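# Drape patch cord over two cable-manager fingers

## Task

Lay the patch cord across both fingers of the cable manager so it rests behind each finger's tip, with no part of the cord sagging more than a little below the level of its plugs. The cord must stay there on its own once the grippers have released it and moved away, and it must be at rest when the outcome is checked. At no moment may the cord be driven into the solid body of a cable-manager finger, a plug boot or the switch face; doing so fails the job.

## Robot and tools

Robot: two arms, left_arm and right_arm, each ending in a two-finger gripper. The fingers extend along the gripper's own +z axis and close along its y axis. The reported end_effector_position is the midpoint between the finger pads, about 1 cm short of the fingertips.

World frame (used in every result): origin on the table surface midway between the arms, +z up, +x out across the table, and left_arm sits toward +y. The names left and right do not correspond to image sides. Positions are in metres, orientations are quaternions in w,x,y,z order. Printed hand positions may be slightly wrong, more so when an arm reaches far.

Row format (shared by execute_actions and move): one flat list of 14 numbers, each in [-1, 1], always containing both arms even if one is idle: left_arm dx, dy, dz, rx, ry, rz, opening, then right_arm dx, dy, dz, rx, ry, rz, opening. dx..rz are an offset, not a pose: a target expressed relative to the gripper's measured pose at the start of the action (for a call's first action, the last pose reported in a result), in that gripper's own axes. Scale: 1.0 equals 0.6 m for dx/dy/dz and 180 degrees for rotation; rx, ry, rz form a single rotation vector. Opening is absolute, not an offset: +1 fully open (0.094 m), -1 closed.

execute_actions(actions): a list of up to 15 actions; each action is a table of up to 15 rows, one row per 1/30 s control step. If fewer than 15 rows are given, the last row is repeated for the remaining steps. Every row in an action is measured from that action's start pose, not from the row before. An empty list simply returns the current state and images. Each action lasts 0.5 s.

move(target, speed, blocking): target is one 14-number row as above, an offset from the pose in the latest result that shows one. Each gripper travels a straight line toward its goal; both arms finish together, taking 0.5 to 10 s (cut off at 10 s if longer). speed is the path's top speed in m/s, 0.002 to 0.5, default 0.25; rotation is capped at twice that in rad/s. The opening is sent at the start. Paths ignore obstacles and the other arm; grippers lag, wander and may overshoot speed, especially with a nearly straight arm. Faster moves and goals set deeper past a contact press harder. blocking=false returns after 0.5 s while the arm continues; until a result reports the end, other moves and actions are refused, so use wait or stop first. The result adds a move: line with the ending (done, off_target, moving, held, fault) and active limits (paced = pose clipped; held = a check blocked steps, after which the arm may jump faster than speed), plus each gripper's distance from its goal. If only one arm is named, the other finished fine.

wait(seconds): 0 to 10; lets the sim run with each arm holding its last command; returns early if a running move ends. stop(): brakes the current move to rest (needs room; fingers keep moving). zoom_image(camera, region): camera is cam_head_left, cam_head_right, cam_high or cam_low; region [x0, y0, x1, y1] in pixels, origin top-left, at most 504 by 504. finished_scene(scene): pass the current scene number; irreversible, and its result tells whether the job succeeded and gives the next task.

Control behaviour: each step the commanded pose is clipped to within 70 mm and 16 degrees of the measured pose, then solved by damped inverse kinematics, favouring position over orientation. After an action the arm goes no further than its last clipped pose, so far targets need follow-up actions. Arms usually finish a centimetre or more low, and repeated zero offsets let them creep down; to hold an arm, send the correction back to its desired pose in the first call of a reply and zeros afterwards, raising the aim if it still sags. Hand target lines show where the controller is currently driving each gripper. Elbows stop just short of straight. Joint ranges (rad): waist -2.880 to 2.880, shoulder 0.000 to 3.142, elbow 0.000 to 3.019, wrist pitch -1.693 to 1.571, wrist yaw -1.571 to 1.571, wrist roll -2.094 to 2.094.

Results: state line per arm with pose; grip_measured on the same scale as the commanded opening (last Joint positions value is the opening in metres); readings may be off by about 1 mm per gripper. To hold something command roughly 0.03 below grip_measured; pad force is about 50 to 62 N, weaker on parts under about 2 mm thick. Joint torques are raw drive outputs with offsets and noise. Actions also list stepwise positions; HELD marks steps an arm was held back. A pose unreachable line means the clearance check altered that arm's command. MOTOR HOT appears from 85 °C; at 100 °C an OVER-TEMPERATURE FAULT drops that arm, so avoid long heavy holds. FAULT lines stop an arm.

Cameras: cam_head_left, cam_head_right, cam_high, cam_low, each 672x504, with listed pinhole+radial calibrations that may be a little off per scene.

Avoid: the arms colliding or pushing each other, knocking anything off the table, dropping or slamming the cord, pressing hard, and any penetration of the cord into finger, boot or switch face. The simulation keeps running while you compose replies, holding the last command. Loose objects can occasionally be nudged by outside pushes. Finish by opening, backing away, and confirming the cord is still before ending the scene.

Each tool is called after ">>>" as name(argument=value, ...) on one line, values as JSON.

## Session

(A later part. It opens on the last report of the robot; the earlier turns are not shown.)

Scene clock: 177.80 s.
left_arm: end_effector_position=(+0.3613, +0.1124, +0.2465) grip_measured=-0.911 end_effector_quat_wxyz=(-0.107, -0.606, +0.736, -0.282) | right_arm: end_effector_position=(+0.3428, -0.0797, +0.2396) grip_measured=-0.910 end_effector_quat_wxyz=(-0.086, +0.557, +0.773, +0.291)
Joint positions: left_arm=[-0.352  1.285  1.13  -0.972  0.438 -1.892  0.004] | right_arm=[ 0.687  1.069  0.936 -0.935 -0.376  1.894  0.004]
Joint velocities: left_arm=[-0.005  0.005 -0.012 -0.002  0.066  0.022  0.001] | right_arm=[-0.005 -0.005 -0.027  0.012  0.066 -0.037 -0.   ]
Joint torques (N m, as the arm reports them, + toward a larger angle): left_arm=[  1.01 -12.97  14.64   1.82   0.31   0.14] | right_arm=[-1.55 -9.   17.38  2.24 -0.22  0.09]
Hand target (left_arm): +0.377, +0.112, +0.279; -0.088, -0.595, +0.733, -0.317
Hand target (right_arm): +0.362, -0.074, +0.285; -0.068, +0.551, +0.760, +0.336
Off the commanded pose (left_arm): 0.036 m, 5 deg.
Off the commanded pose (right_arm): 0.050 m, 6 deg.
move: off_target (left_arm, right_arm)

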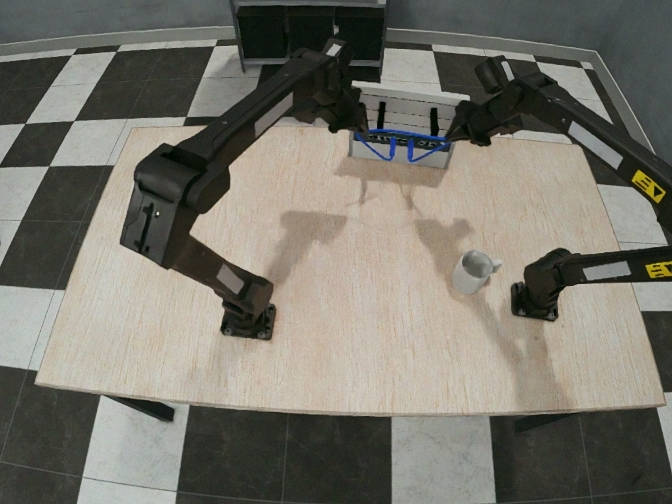

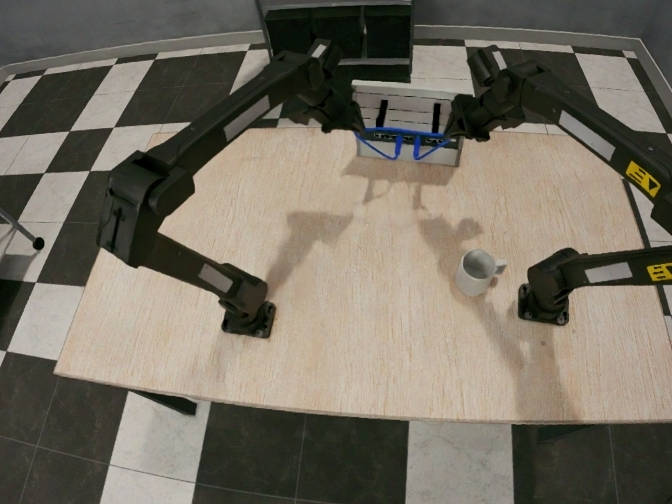

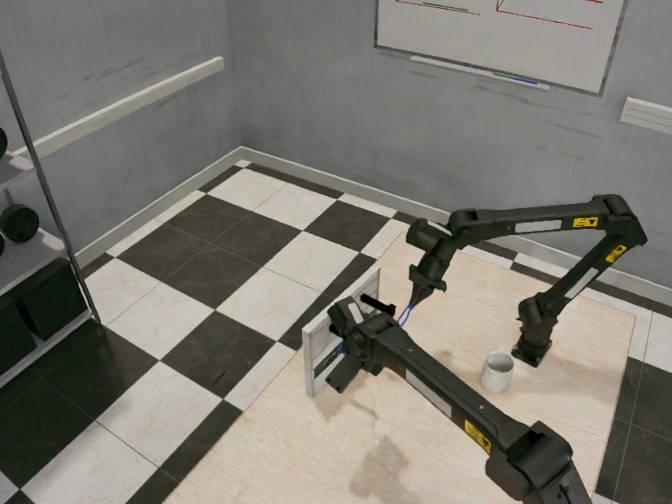

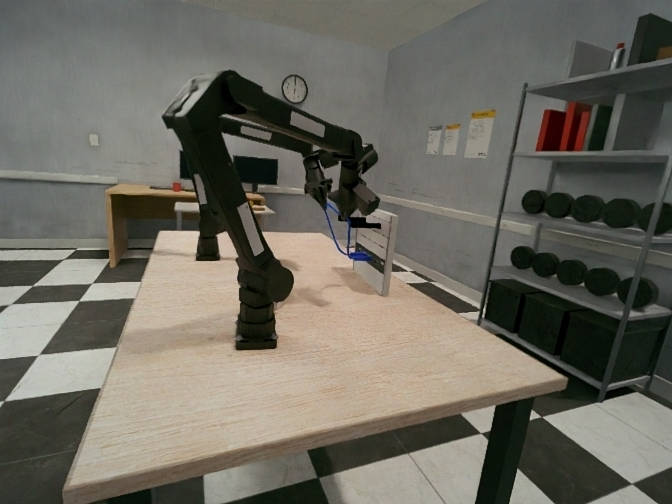

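>>> move(target=[0.023,-0.083,-0.039,0.03,0,0,-0.93,0.019,0.102,-0.058,-0.04,0.02,0,-0.93], speed=0.04)

>>> zoom_image(camera="cam_head_right", region=[320,50,490,200])

>>> zoom_image(camera="cam_low", region=[300,170,410,280])

>>> zoom_image(camera="cam_high", region=[330,260,430,340])

Scene clock: 190.20 s.
left_arm: end_effector_position=(+0.3782, +0.1096, +0.2634) grip_measured=-0.911 end_effector_quat_wxyz=(-0.093, -0.610, +0.730, -0.294) | right_arm: end_effector_position=(+0.3625, -0.0819, +0.2463) grip_measured=-0.910 end_effector_quat_wxyz=(-0.101, +0.566, +0.758, +0.308)
Joint positions: left_arm=[-0.349  1.302  1.183 -0.972  0.422 -1.908  0.004] | right_arm=[ 0.636  1.101  0.963 -0.916 -0.431  1.894  0.004]
Joint velocities: left_arm=[-0.015  0.005 -0.007 -0.017  0.037 -0.007 -0.001] | right_arm=[ 0.024 -0.024 -0.002  0.002 -0.081  0.037  0.   ]
Joint torques (N m, as the arm reports them, + toward a larger angle): left_arm=[  1.1  -10.58  15.5    1.76  -0.05  -0.05] | right_arm=[-1.8  -9.44 17.92  2.41 -0.25 -0.08]
Hand target (left_arm): +0.400, +0.109, +0.287; -0.078, -0.611, +0.721, -0.317
Hand target (right_arm): +0.384, -0.078, +0.295; -0.075, +0.551, +0.750, +0.357
Off the commanded pose (left_arm): 0.033 m, 3 deg.
Off the commanded pose (right_arm): 0.055 m, 7 deg.
move: off_target (left_arm, right_arm)

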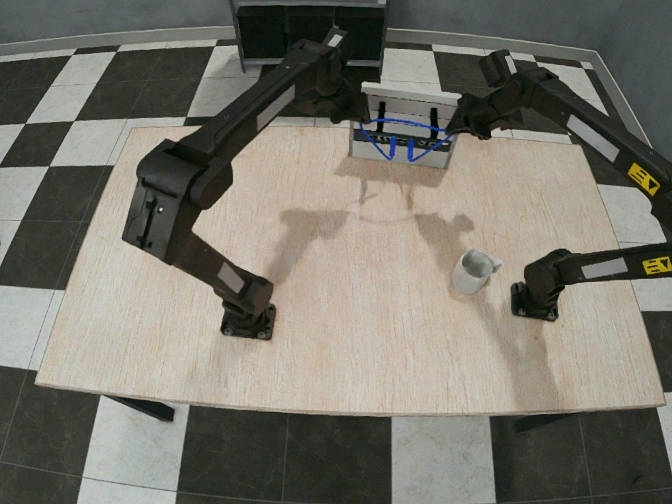

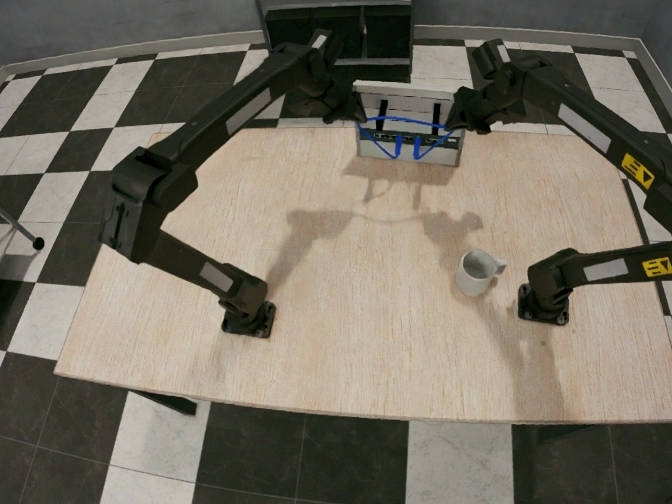

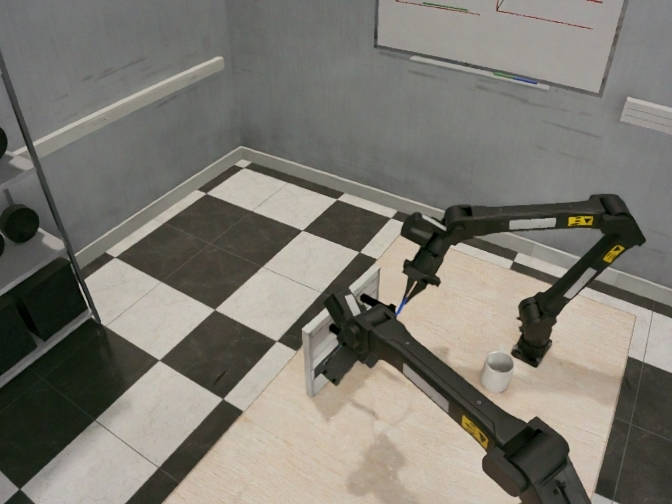

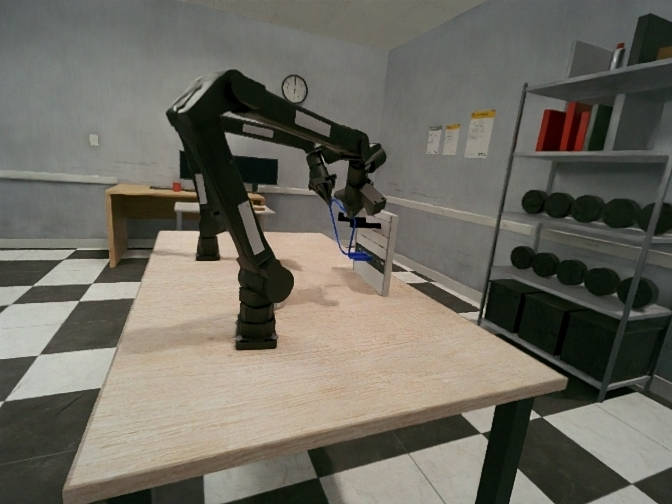

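Region (320, 50, 490, 200) of cam_head_right's 672x504 image, scaled by 2.965, with more detail than that image has; it fills the top 445 rows of this view, and the rest is white.

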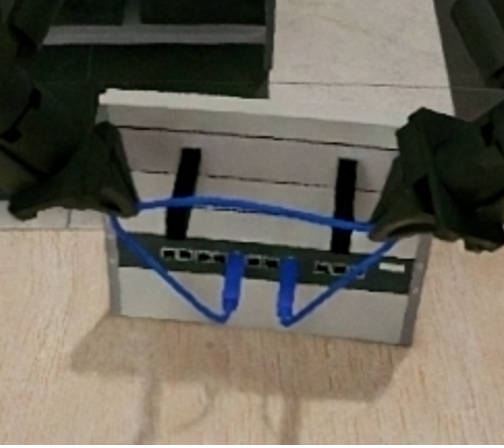

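Region (300, 170, 410, 280) of cam_low's 672x504 image, scaled by 4.582, with more detail than that image has.

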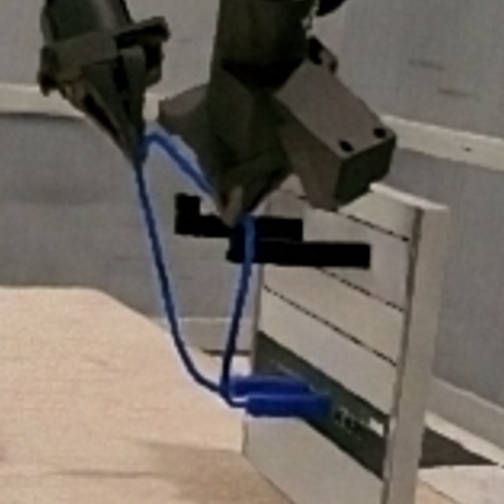

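Region (330, 260, 430, 340) of cam_high's 672x504 image, scaled by 5.040, with more detail than that image has; it fills the top 403 rows of this view, and the rest is white.

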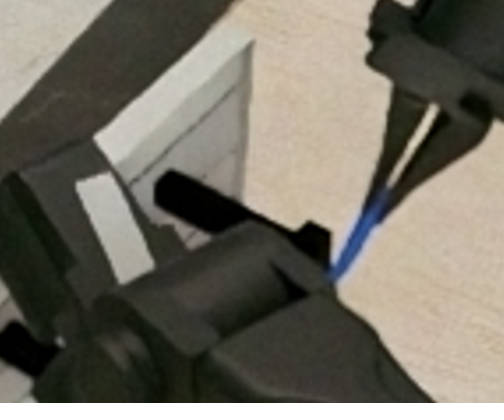

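>>> move(target=[-0.005,-0.087,0,0.03,0,0,-0.93,0.004,0.092,-0.041,-0.04,0.01,0,-0.93], speed=0.04)

>>> zoom_image(camera="cam_head_right", region=[320,50,490,200])

>>> zoom_image(camera="cam_low", region=[300,170,410,280])

>>> zoom_image(camera="cam_high", region=[330,260,430,340])

Scene clock: 203.83 s.
left_arm: end_effector_position=(+0.4048, +0.1090, +0.2570) grip_measured=-0.911 end_effector_quat_wxyz=(-0.079, -0.614, +0.723, -0.307) | right_arm: end_effector_position=(+0.3820, -0.0889, +0.2436) grip_measured=-0.910 end_effector_quat_wxyz=(-0.101, +0.577, +0.744, +0.322)
Joint positions: left_arm=[-0.332  1.349  1.202 -0.911  0.411 -1.911  0.004] | right_arm=[ 0.59   1.127  0.965 -0.875 -0.455  1.894  0.004]
Joint velocities: left_arm=[-0.005 -0.005  0.007 -0.002  0.037 -0.007 -0.   ] | right_arm=[-0.015 -0.015  0.002 -0.002 -0.037  0.022  0.   ]
Joint torques (N m, as the arm reports them, + toward a larger angle): left_arm=[  1.12 -11.08  15.3    2.02  -0.08  -0.02] | right_arm=[-1.8  -9.3  17.35  2.49 -0.18 -0.02]
Hand target (left_arm): +0.427, +0.108, +0.278; -0.065, -0.614, +0.715, -0.329
Hand target (right_arm): +0.404, -0.086, +0.287; -0.077, +0.566, +0.736, +0.364
Off the commanded pose (left_arm): 0.032 m, 3 deg.
Off the commanded pose (right_arm): 0.050 m, 6 deg.
move: off_target (left_arm, right_arm)

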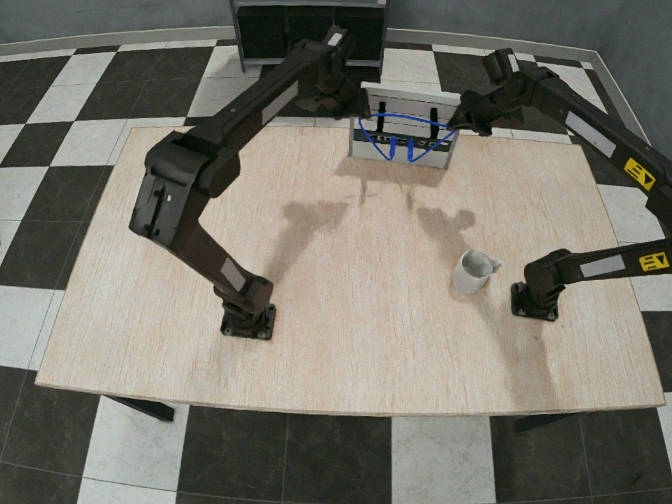

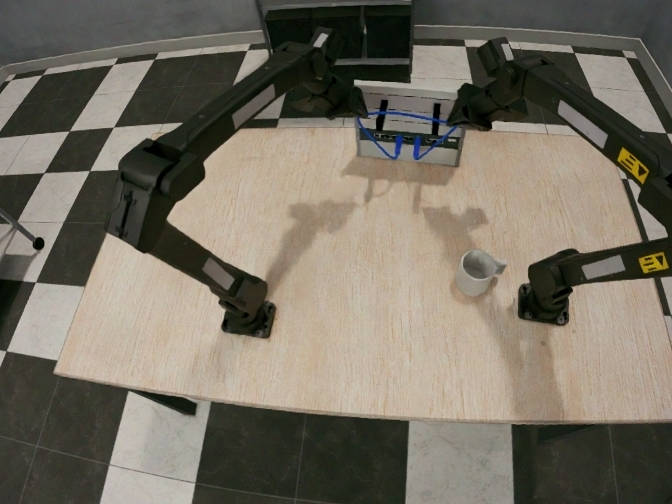

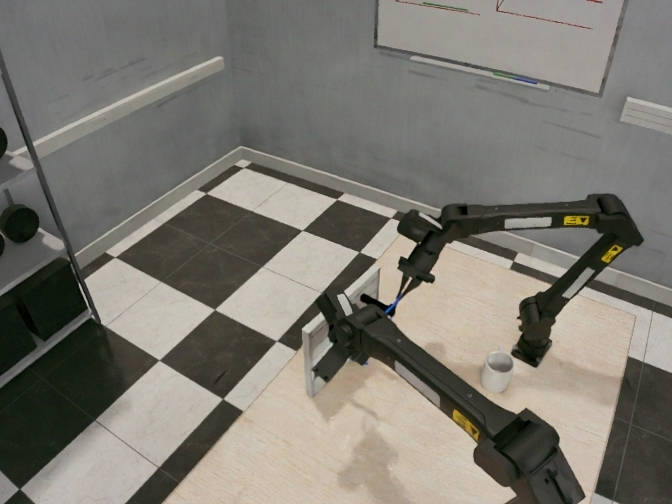

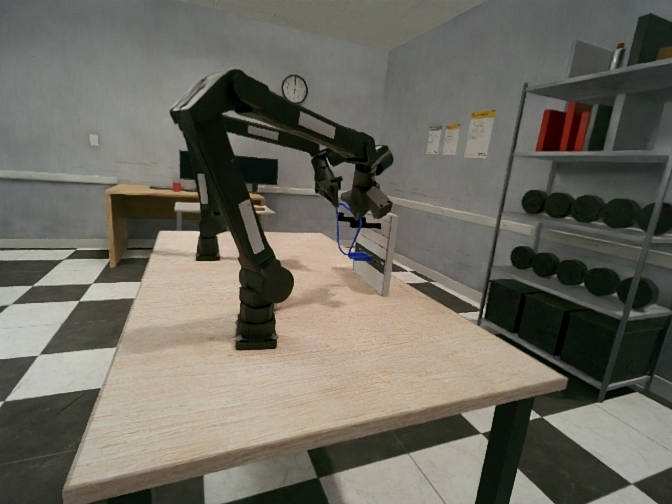

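Region (320, 50, 490, 200) of cam_head_right's 672x504 image, scaled by 2.965, with more detail than that image has; it fills the top 445 rows of this view, and the rest is white.

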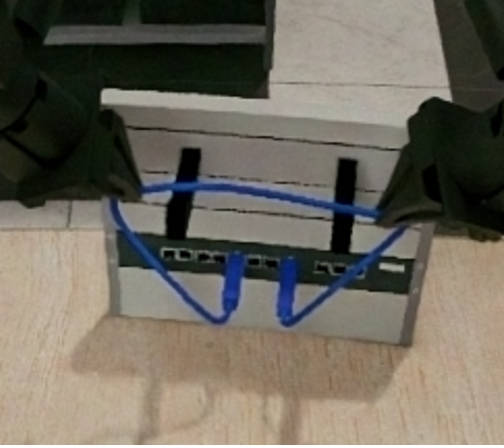

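Region (300, 170, 410, 280) of cam_low's 672x504 image, scaled by 4.582, with more detail than that image has.

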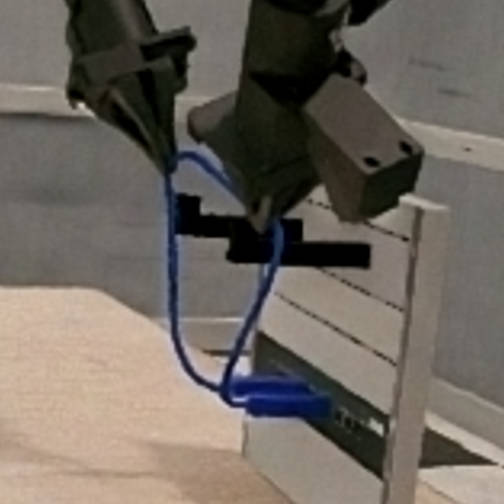

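Region (330, 260, 430, 340) of cam_high's 672x504 image, scaled by 5.040, with more detail than that image has; it fills the top 403 rows of this view, and the rest is white.

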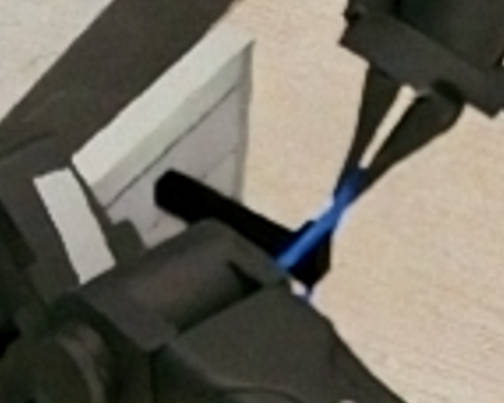

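>>> move(target=[0.002,-0.078,0.01,0.02,0,0,-0.93,0,0.097,-0.03,-0.04,0,0,-0.93], speed=0.04)

>>> zoom_image(camera="cam_head_right", region=[320,50,490,200])

>>> zoom_image(camera="cam_low", region=[300,170,410,280])

>>> zoom_image(camera="cam_high", region=[330,260,430,340])

Scene clock: 215.10 s.
left_arm: end_effector_position=(+0.4262, +0.1035, +0.2492) grip_measured=-0.911 end_effector_quat_wxyz=(-0.074, -0.617, +0.720, -0.309) | right_arm: end_effector_position=(+0.4045, -0.0942, +0.2387) grip_measured=-0.910 end_effector_quat_wxyz=(-0.089, +0.586, +0.735, +0.329)
Joint positions: left_arm=[-0.329  1.404  1.234 -0.88   0.403 -1.914  0.004] | right_arm=[ 0.558  1.165  0.976 -0.831 -0.45   1.894  0.004]
Joint velocities: left_arm=[-0.015 -0.005 -0.012 -0.027  0.037 -0.007  0.001] | right_arm=[ 0.005 -0.015 -0.017  0.002 -0.051 -0.037 -0.001]
Joint torques (N m, as the arm reports them, + toward a larger angle): left_arm=[  1.04 -12.09  15.28   2.02  -0.07  -0.03] | right_arm=[-1.87 -9.6  17.07  2.6   0.11  0.06]
Hand target (left_arm): +0.448, +0.102, +0.269; -0.060, -0.617, +0.712, -0.330
Hand target (right_arm): +0.428, -0.093, +0.279; -0.064, +0.581, +0.723, +0.368
Off the commanded pose (left_arm): 0.031 m, 3 deg.
Off the commanded pose (right_arm): 0.048 m, 5 deg.
move: off_target (left_arm, right_arm)

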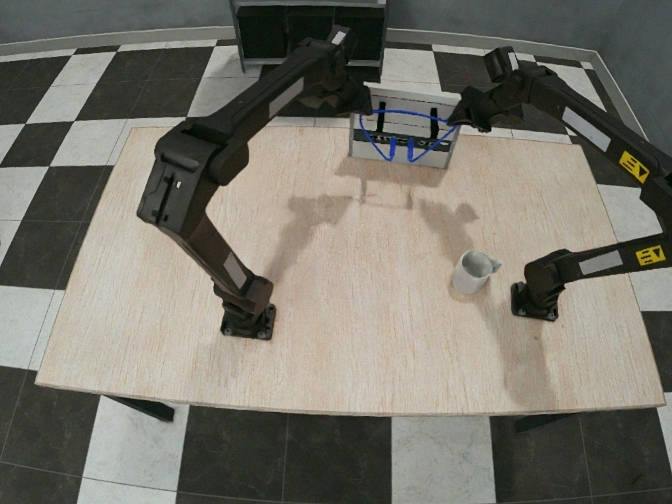

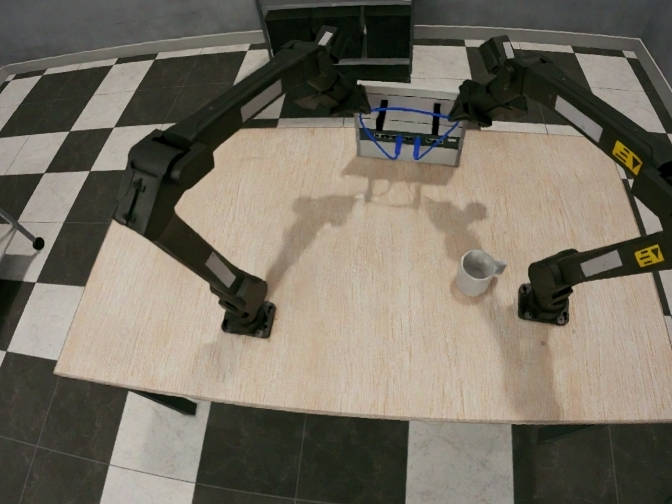

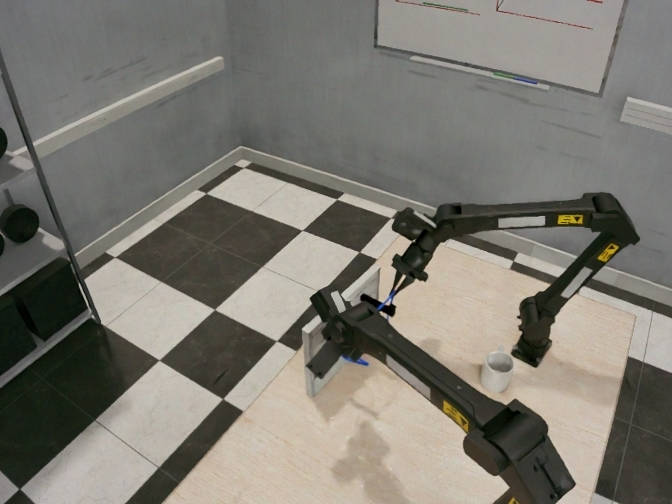

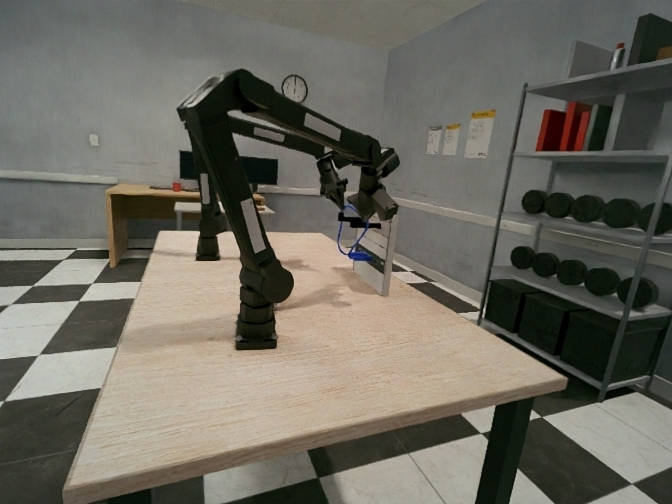

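Region (320, 50, 490, 200) of cam_head_right's 672x504 image, scaled by 2.965, with more detail than that image has; it fills the top 445 rows of this view, and the rest is white.

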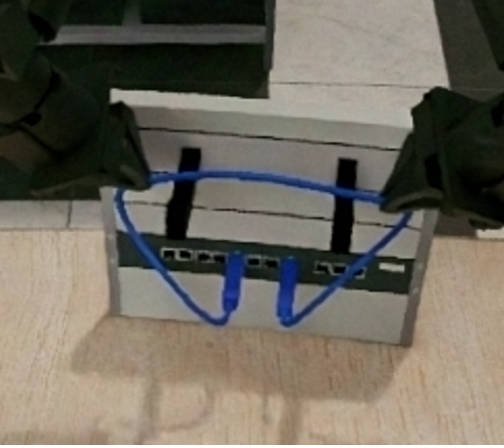

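Region (300, 170, 410, 280) of cam_low's 672x504 image, scaled by 4.582, with more detail than that image has.

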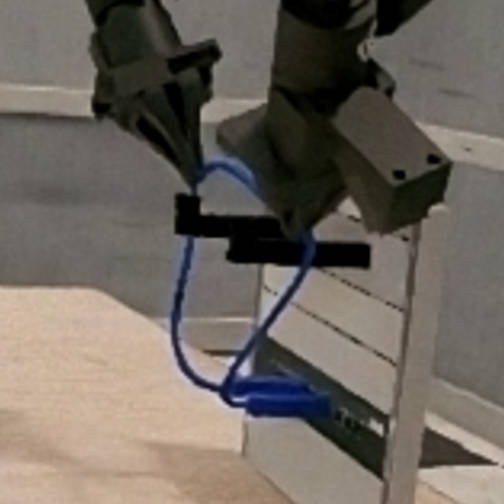

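Region (330, 260, 430, 340) of cam_high's 672x504 image, scaled by 5.040, with more detail than that image has; it fills the top 403 rows of this view, and the rest is white.

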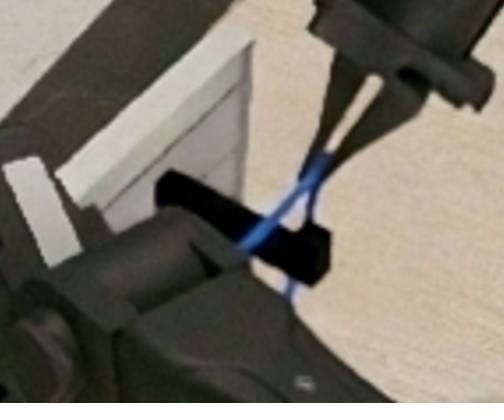

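>>> move(target=[-0.035,-0.024,0.05,0,0,0,-0.93,-0.028,0.037,0.031,0,0,0,-0.93], speed=0.04)

>>> zoom_image(camera="cam_head_right", region=[320,50,490,200])

>>> zoom_image(camera="cam_low", region=[300,170,410,280])

Scene clock: 231.13 s.
left_arm: end_effector_position=(+0.4432, +0.1004, +0.2257) grip_measured=-0.911 end_effector_quat_wxyz=(-0.076, -0.615, +0.722, -0.308) | right_arm: end_effector_position=(+0.4184, -0.0959, +0.2086) grip_measured=-0.910 end_effector_quat_wxyz=(-0.103, +0.595, +0.734, +0.310)
Joint positions: left_arm=[-0.319  1.463  1.234 -0.829  0.412 -1.902  0.004] | right_arm=[ 0.536  1.243  0.973 -0.807 -0.467  1.877  0.004]
Joint velocities: left_arm=[ 0.005 -0.015 -0.007  0.002 -0.007 -0.007  0.   ] | right_arm=[ 0.015  0.005 -0.002 -0.012 -0.081  0.007  0.001]
Joint torques (N m, as the arm reports them, + toward a larger angle): left_arm=[  1.02 -13.08  10.67   1.99   0.22   0.16] | right_arm=[-1.44 -9.67 13.14  2.3  -0.16 -0.17]
Hand target (left_arm): +0.452, +0.104, +0.220; -0.074, -0.617, +0.720, -0.309
Hand target (right_arm): +0.434, -0.095, +0.224; -0.089, +0.587, +0.735, +0.329
Off the commanded pose (left_arm): 0.012 m, 0 deg.
Off the commanded pose (right_arm): 0.023 m, 3 deg.
move: off_target (left_arm, right_arm)

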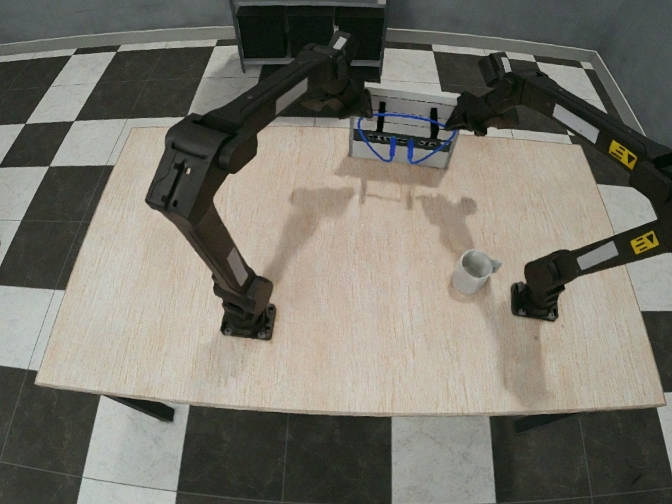

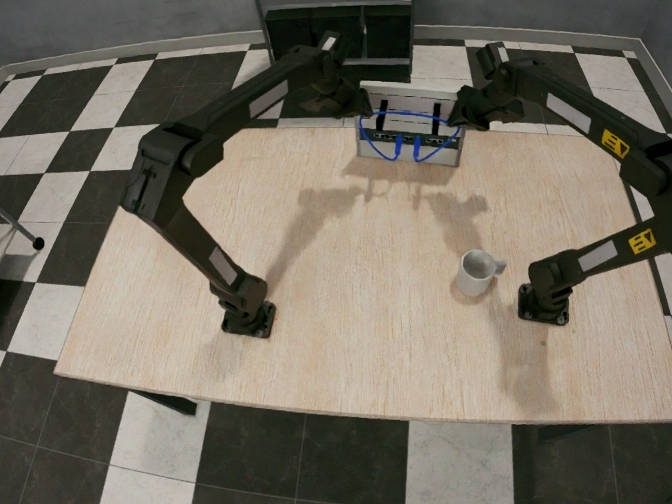

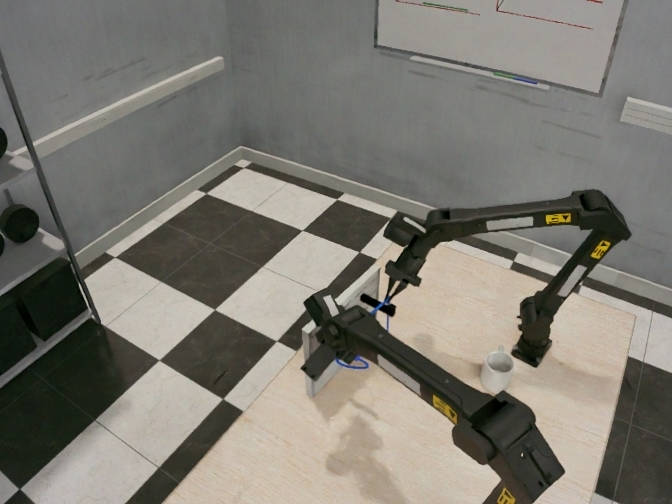

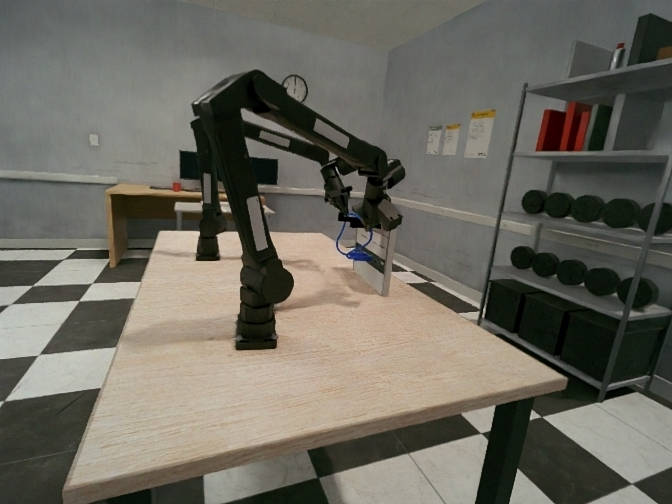

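Region (320, 50, 490, 200) of cam_head_right's 672x504 image, scaled by 2.965, with more detail than that image has; it fills the top 445 rows of this view, and the rest is white.

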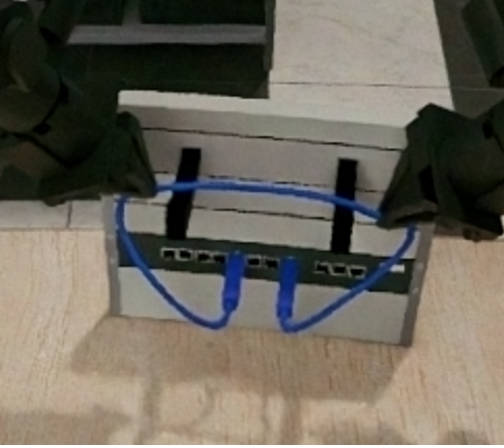

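Region (300, 170, 410, 280) of cam_low's 672x504 image, scaled by 4.582, with more detail than that image has.

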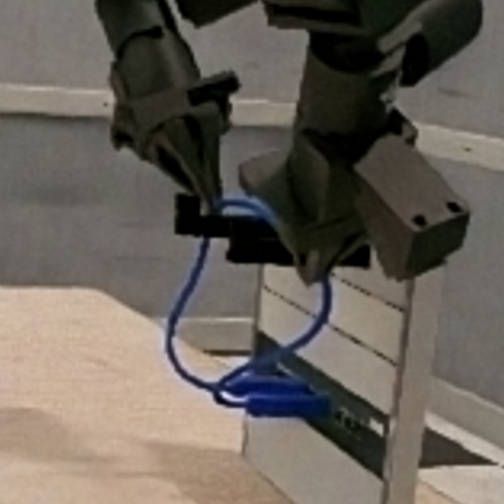

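>>> move(target=[-0.03,-0.005,0.024,0,0,0,-0.93,0,0.02,-0.01,0,0,0,-0.93], speed=0.03)

>>> execute_actions(actions=[[[0,0,0,0,0,0,-0.8,0,0.01,-0.01,0,0,0,-0.8]],[[0,0,0,0,0,0,-0.7,0,0.01,-0.01,0,0,0,-0.7]]])

>>> move(target=[0,-0.02,-0.1,0,0,0,-0.6,0,0.02,-0.1,0,0,0,-0.6], speed=0.08)

>>> zoom_image(camera="cam_head_right", region=[320,50,490,200])

Scene clock: 240.73 s.
left_arm: end_effector_position=(+0.4479, +0.0996, +0.2213) grip_measured=-0.911 end_effector_quat_wxyz=(-0.077, -0.609, +0.724, -0.315) | right_arm: end_effector_position=(+0.4151, -0.0967, +0.2055) grip_measured=-0.910 end_effector_quat_wxyz=(-0.112, +0.598, +0.734, +0.303)
Joint positions: left_arm=[-0.314  1.474  1.228 -0.803  0.424 -1.889  0.004] | right_arm=[ 0.533  1.248  0.973 -0.824 -0.477  1.877  0.004]
Joint velocities: left_arm=[-0.015  0.005 -0.027 -0.007 -0.051  0.007  0.   ] | right_arm=[-0.015 -0.015 -0.007  0.002 -0.007 -0.081 -0.   ]
Joint torques (N m, as the arm reports them, + toward a larger angle): left_arm=[  1.37 -13.1    9.31   2.02   0.13   0.16] | right_arm=[-1.62 -9.2  13.4   1.03 -0.07 -0.16]
Hand target (left_arm): +0.454, +0.108, +0.207; -0.077, -0.615, +0.722, -0.308
Hand target (right_arm): +0.428, -0.098, +0.217; -0.103, +0.595, +0.734, +0.311
Off the commanded pose (left_arm): 0.018 m, 1 deg.
Off the commanded pose (right_arm): 0.018 m, 1 deg.
move: off_target (left_arm, right_arm)

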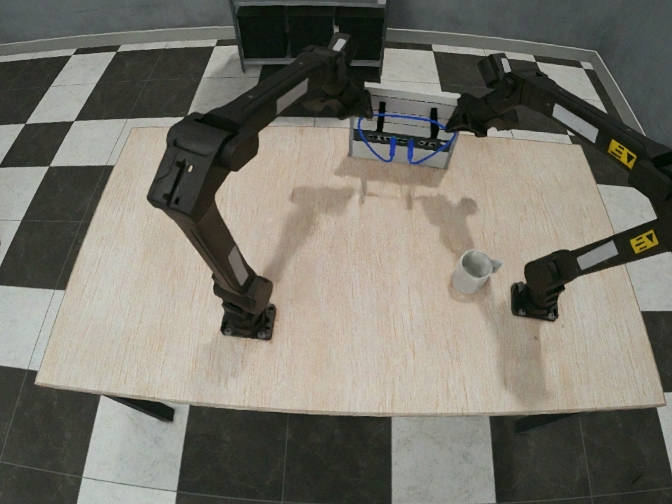

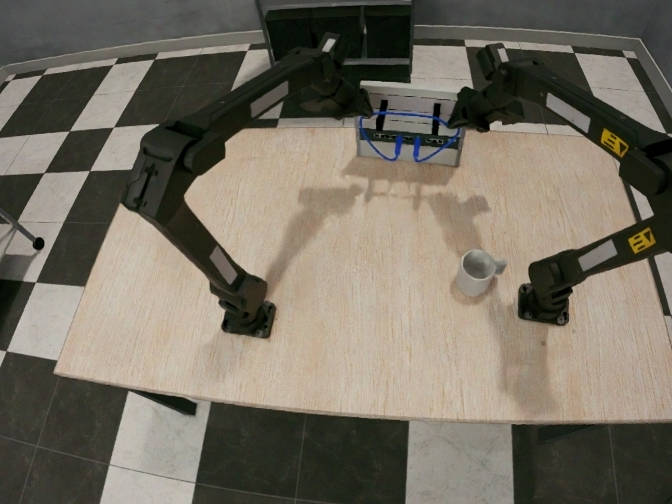

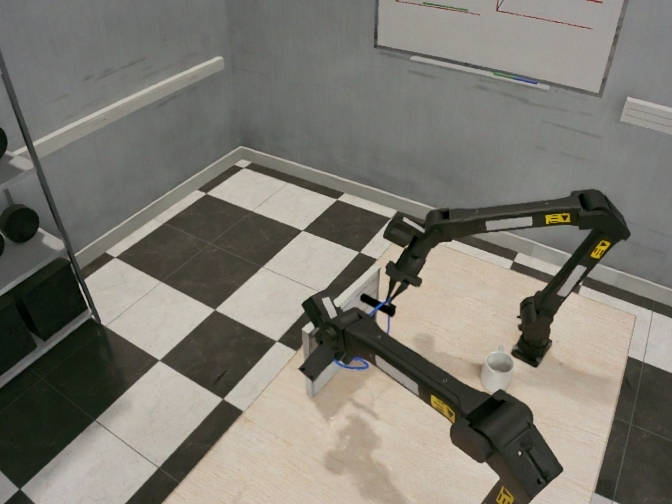

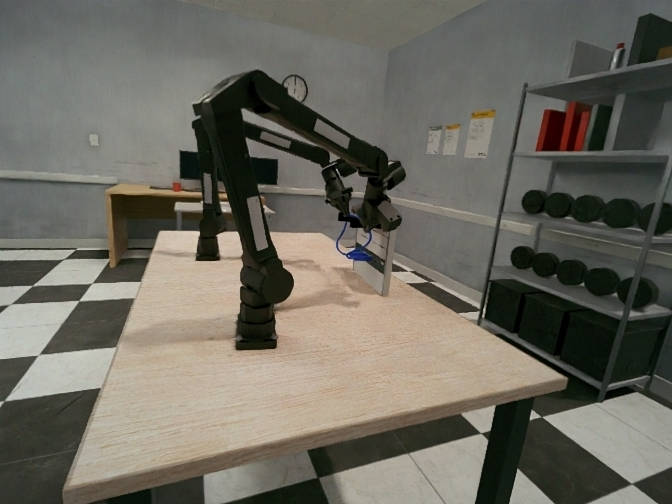

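Scene clock: 241.73 s.
left_arm: end_effector_position=(+0.4479, +0.0996, +0.2213) grip_measured=-0.703 end_effector_quat_wxyz=(-0.077, -0.609, +0.724, -0.315) | right_arm: end_effector_position=(+0.4088, -0.0987, +0.2025) grip_measured=-0.702 end_effector_quat_wxyz=(-0.122, +0.602, +0.733, +0.290)
Joint positions: left_arm=[-0.314  1.474  1.228 -0.803  0.424 -1.889  0.014] | right_arm=[ 0.532  1.248  0.973 -0.856 -0.483  1.877  0.014]
Joint velocities: left_arm=[-0.005  0.015 -0.012  0.007  0.022 -0.051 -0.   ] | right_arm=[ 0.005 -0.005 -0.002  0.002  0.051 -0.007  0.002]
Joint torques (N m, as the arm reports them, + toward a larger angle): left_arm=[  0.06 -15.08  10.15   1.39   0.15   0.06] | right_arm=[-1.5  -9.84 11.81  1.11 -0.27 -0.13]
Hand target (left_arm): +0.448, +0.100, +0.221; -0.077, -0.609, +0.724, -0.315
Hand target (right_arm): +0.416, -0.100, +0.210; -0.117, +0.600, +0.733, +0.296
Off the commanded pose (left_arm): 0.000 m, 0 deg.
Off the commanded pose (right_arm): 0.011 m, 1 deg.
Step readings (end_effector_position; steps 1 to 15: 1st action; 16 to 30: 2nd action):
0: left_arm (+0.4479, +0.0996, +0.2213) | right_arm (+0.4151, -0.0967, +0.2055)
1: left_arm (+0.4479, +0.0996, +0.2213) | right_arm (+0.4145, -0.0967, +0.2054)
2: left_arm (+0.4479, +0.0996, +0.2213) | right_arm (+0.4135, -0.0969, +0.2050)
4: left_arm (+0.4479, +0.0996, +0.2213) | right_arm (+0.4123, -0.0975, +0.2041)
8: left_arm (+0.4479, +0.0996, +0.2213) | right_arm (+0.4119, -0.0977, +0.2039)
15: left_arm (+0.4479, +0.0996, +0.2213) | right_arm (+0.4119, -0.0977, +0.2039)
16: left_arm (+0.4479, +0.0996, +0.2213) | right_arm (+0.4114, -0.0979, +0.2037)
17: left_arm (+0.4479, +0.0996, +0.2213) | right_arm (+0.4105, -0.0981, +0.2034)
19: left_arm (+0.4479, +0.0996, +0.2213) | right_arm (+0.4092, -0.0985, +0.2026)
23: left_arm (+0.4479, +0.0996, +0.2213) | right_arm (+0.4089, -0.0986, +0.2025)
30: end_effector_position above

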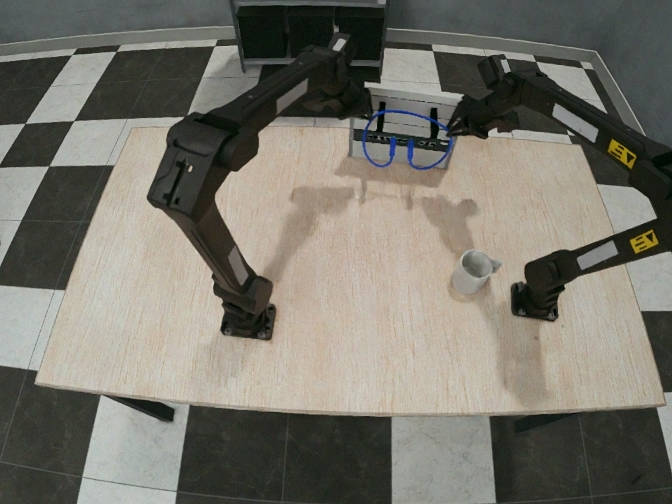

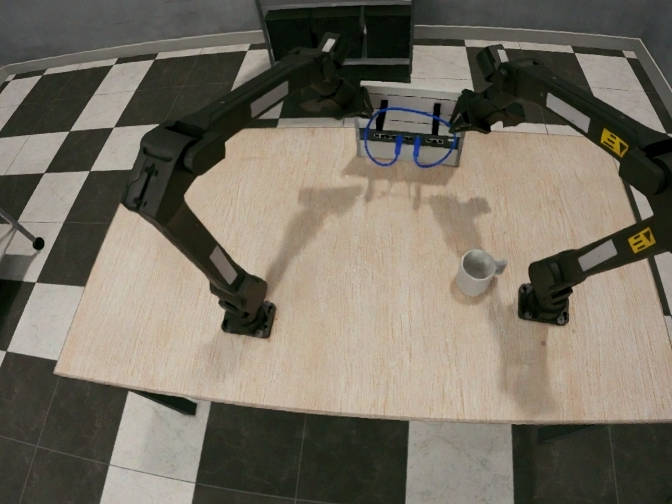

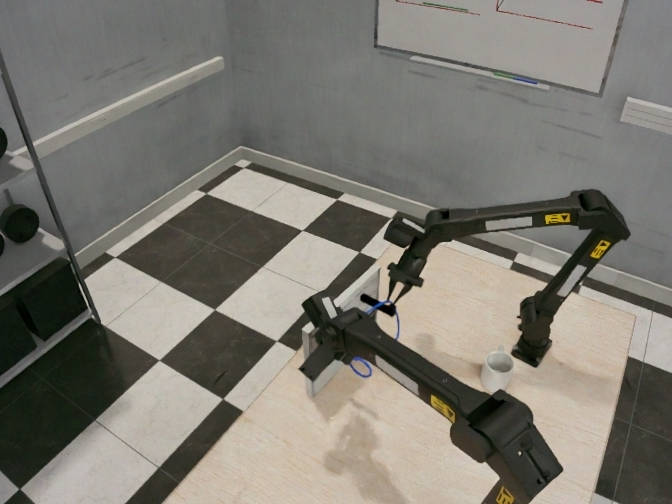

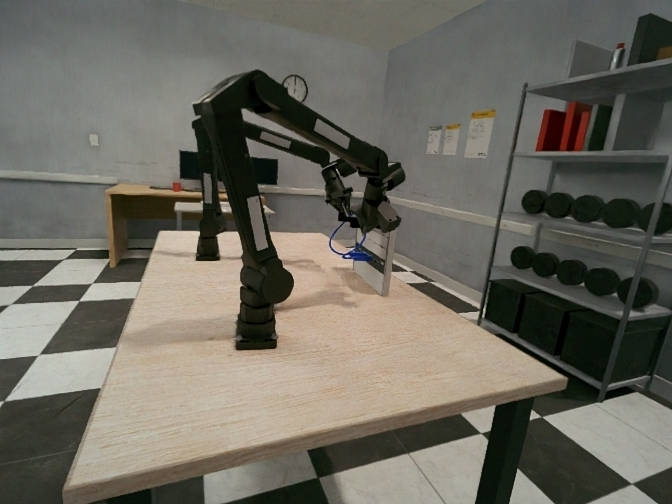

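Scene clock: 242.90 s.
left_arm: end_effector_position=(+0.4305, +0.1320, +0.2459) grip_measured=-0.603 end_effector_quat_wxyz=(-0.090, -0.618, +0.724, -0.293) | right_arm: end_effector_position=(+0.3967, -0.1326, +0.2268) grip_measured=-0.602 end_effector_quat_wxyz=(-0.138, +0.614, +0.730, +0.267)
Joint positions: left_arm=[-0.259  1.418  1.252 -0.958  0.451 -1.836  0.019] | right_arm=[ 0.455  1.205  1.018 -1.04  -0.514  1.805  0.019]
Joint velocities: left_arm=[-0.005 -0.024 -0.022 -0.032 -0.022  0.095 -0.   ] | right_arm=[-0.015  0.005 -0.027 -0.007 -0.022 -0.022 -0.001]
Joint torques (N m, as the arm reports them, + toward a larger angle): left_arm=[  0.84 -14.79  14.67   0.88   0.33   0.15] | right_arm=[ -0.99 -10.28  14.94   1.    -0.36  -0.14]
Hand target (left_arm): +0.442, +0.133, +0.273; -0.076, -0.610, +0.724, -0.314
Hand target (right_arm): +0.409, -0.131, +0.254; -0.122, +0.603, +0.733, +0.291
Off the commanded pose (left_arm): 0.030 m, 3 deg.
Off the commanded pose (right_arm): 0.030 m, 4 deg.
move: off_target (left_arm, right_arm)

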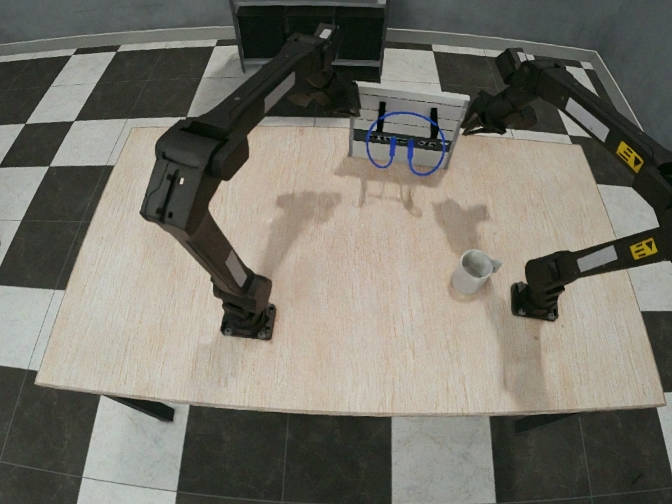

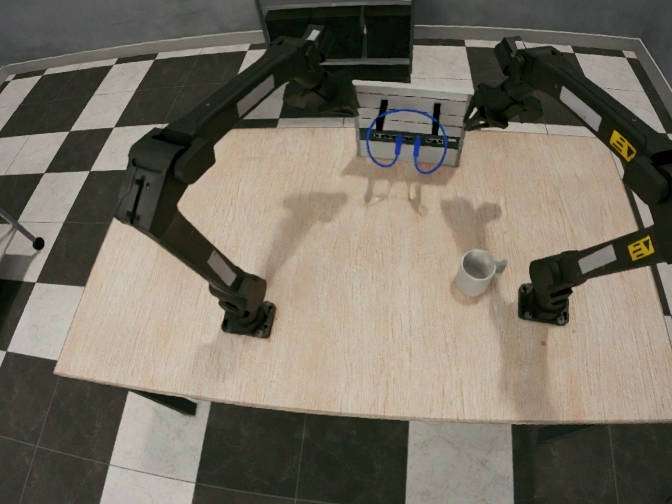

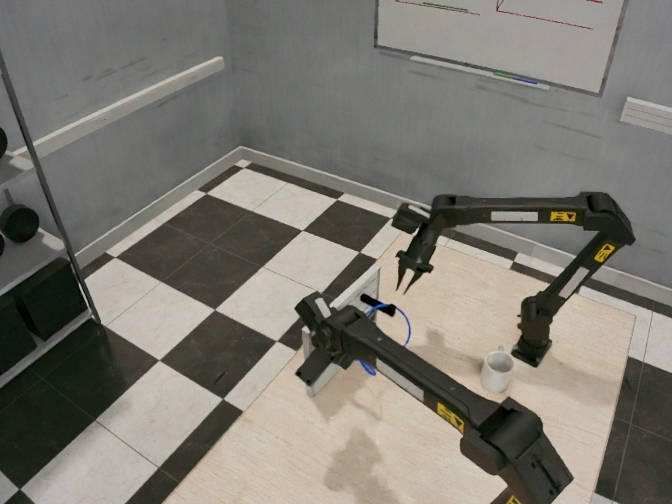

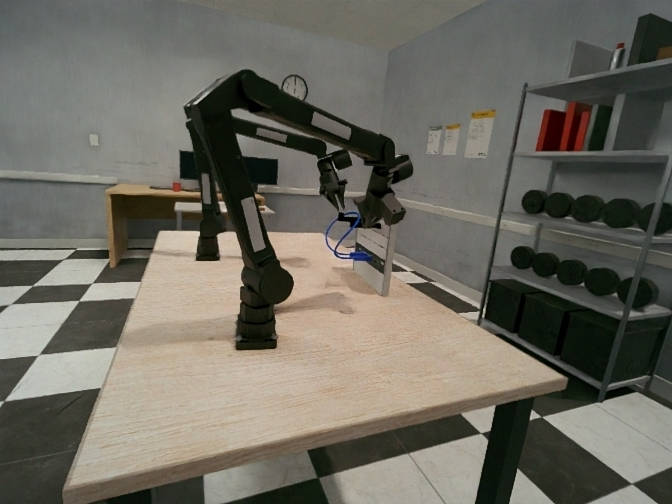

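Region (320, 50, 490, 200) of cam_head_right's 672x504 image, scaled by 2.965, with more detail than that image has; it fills the top 445 rows of this view, and the rest is white.

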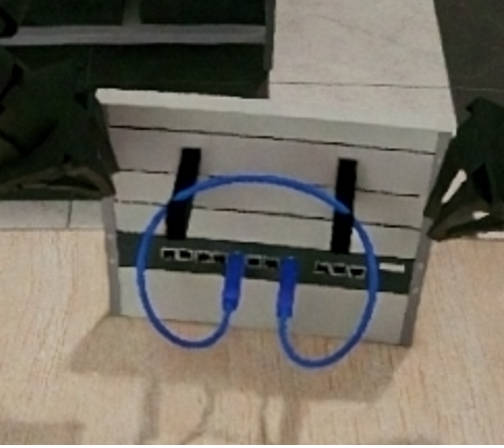

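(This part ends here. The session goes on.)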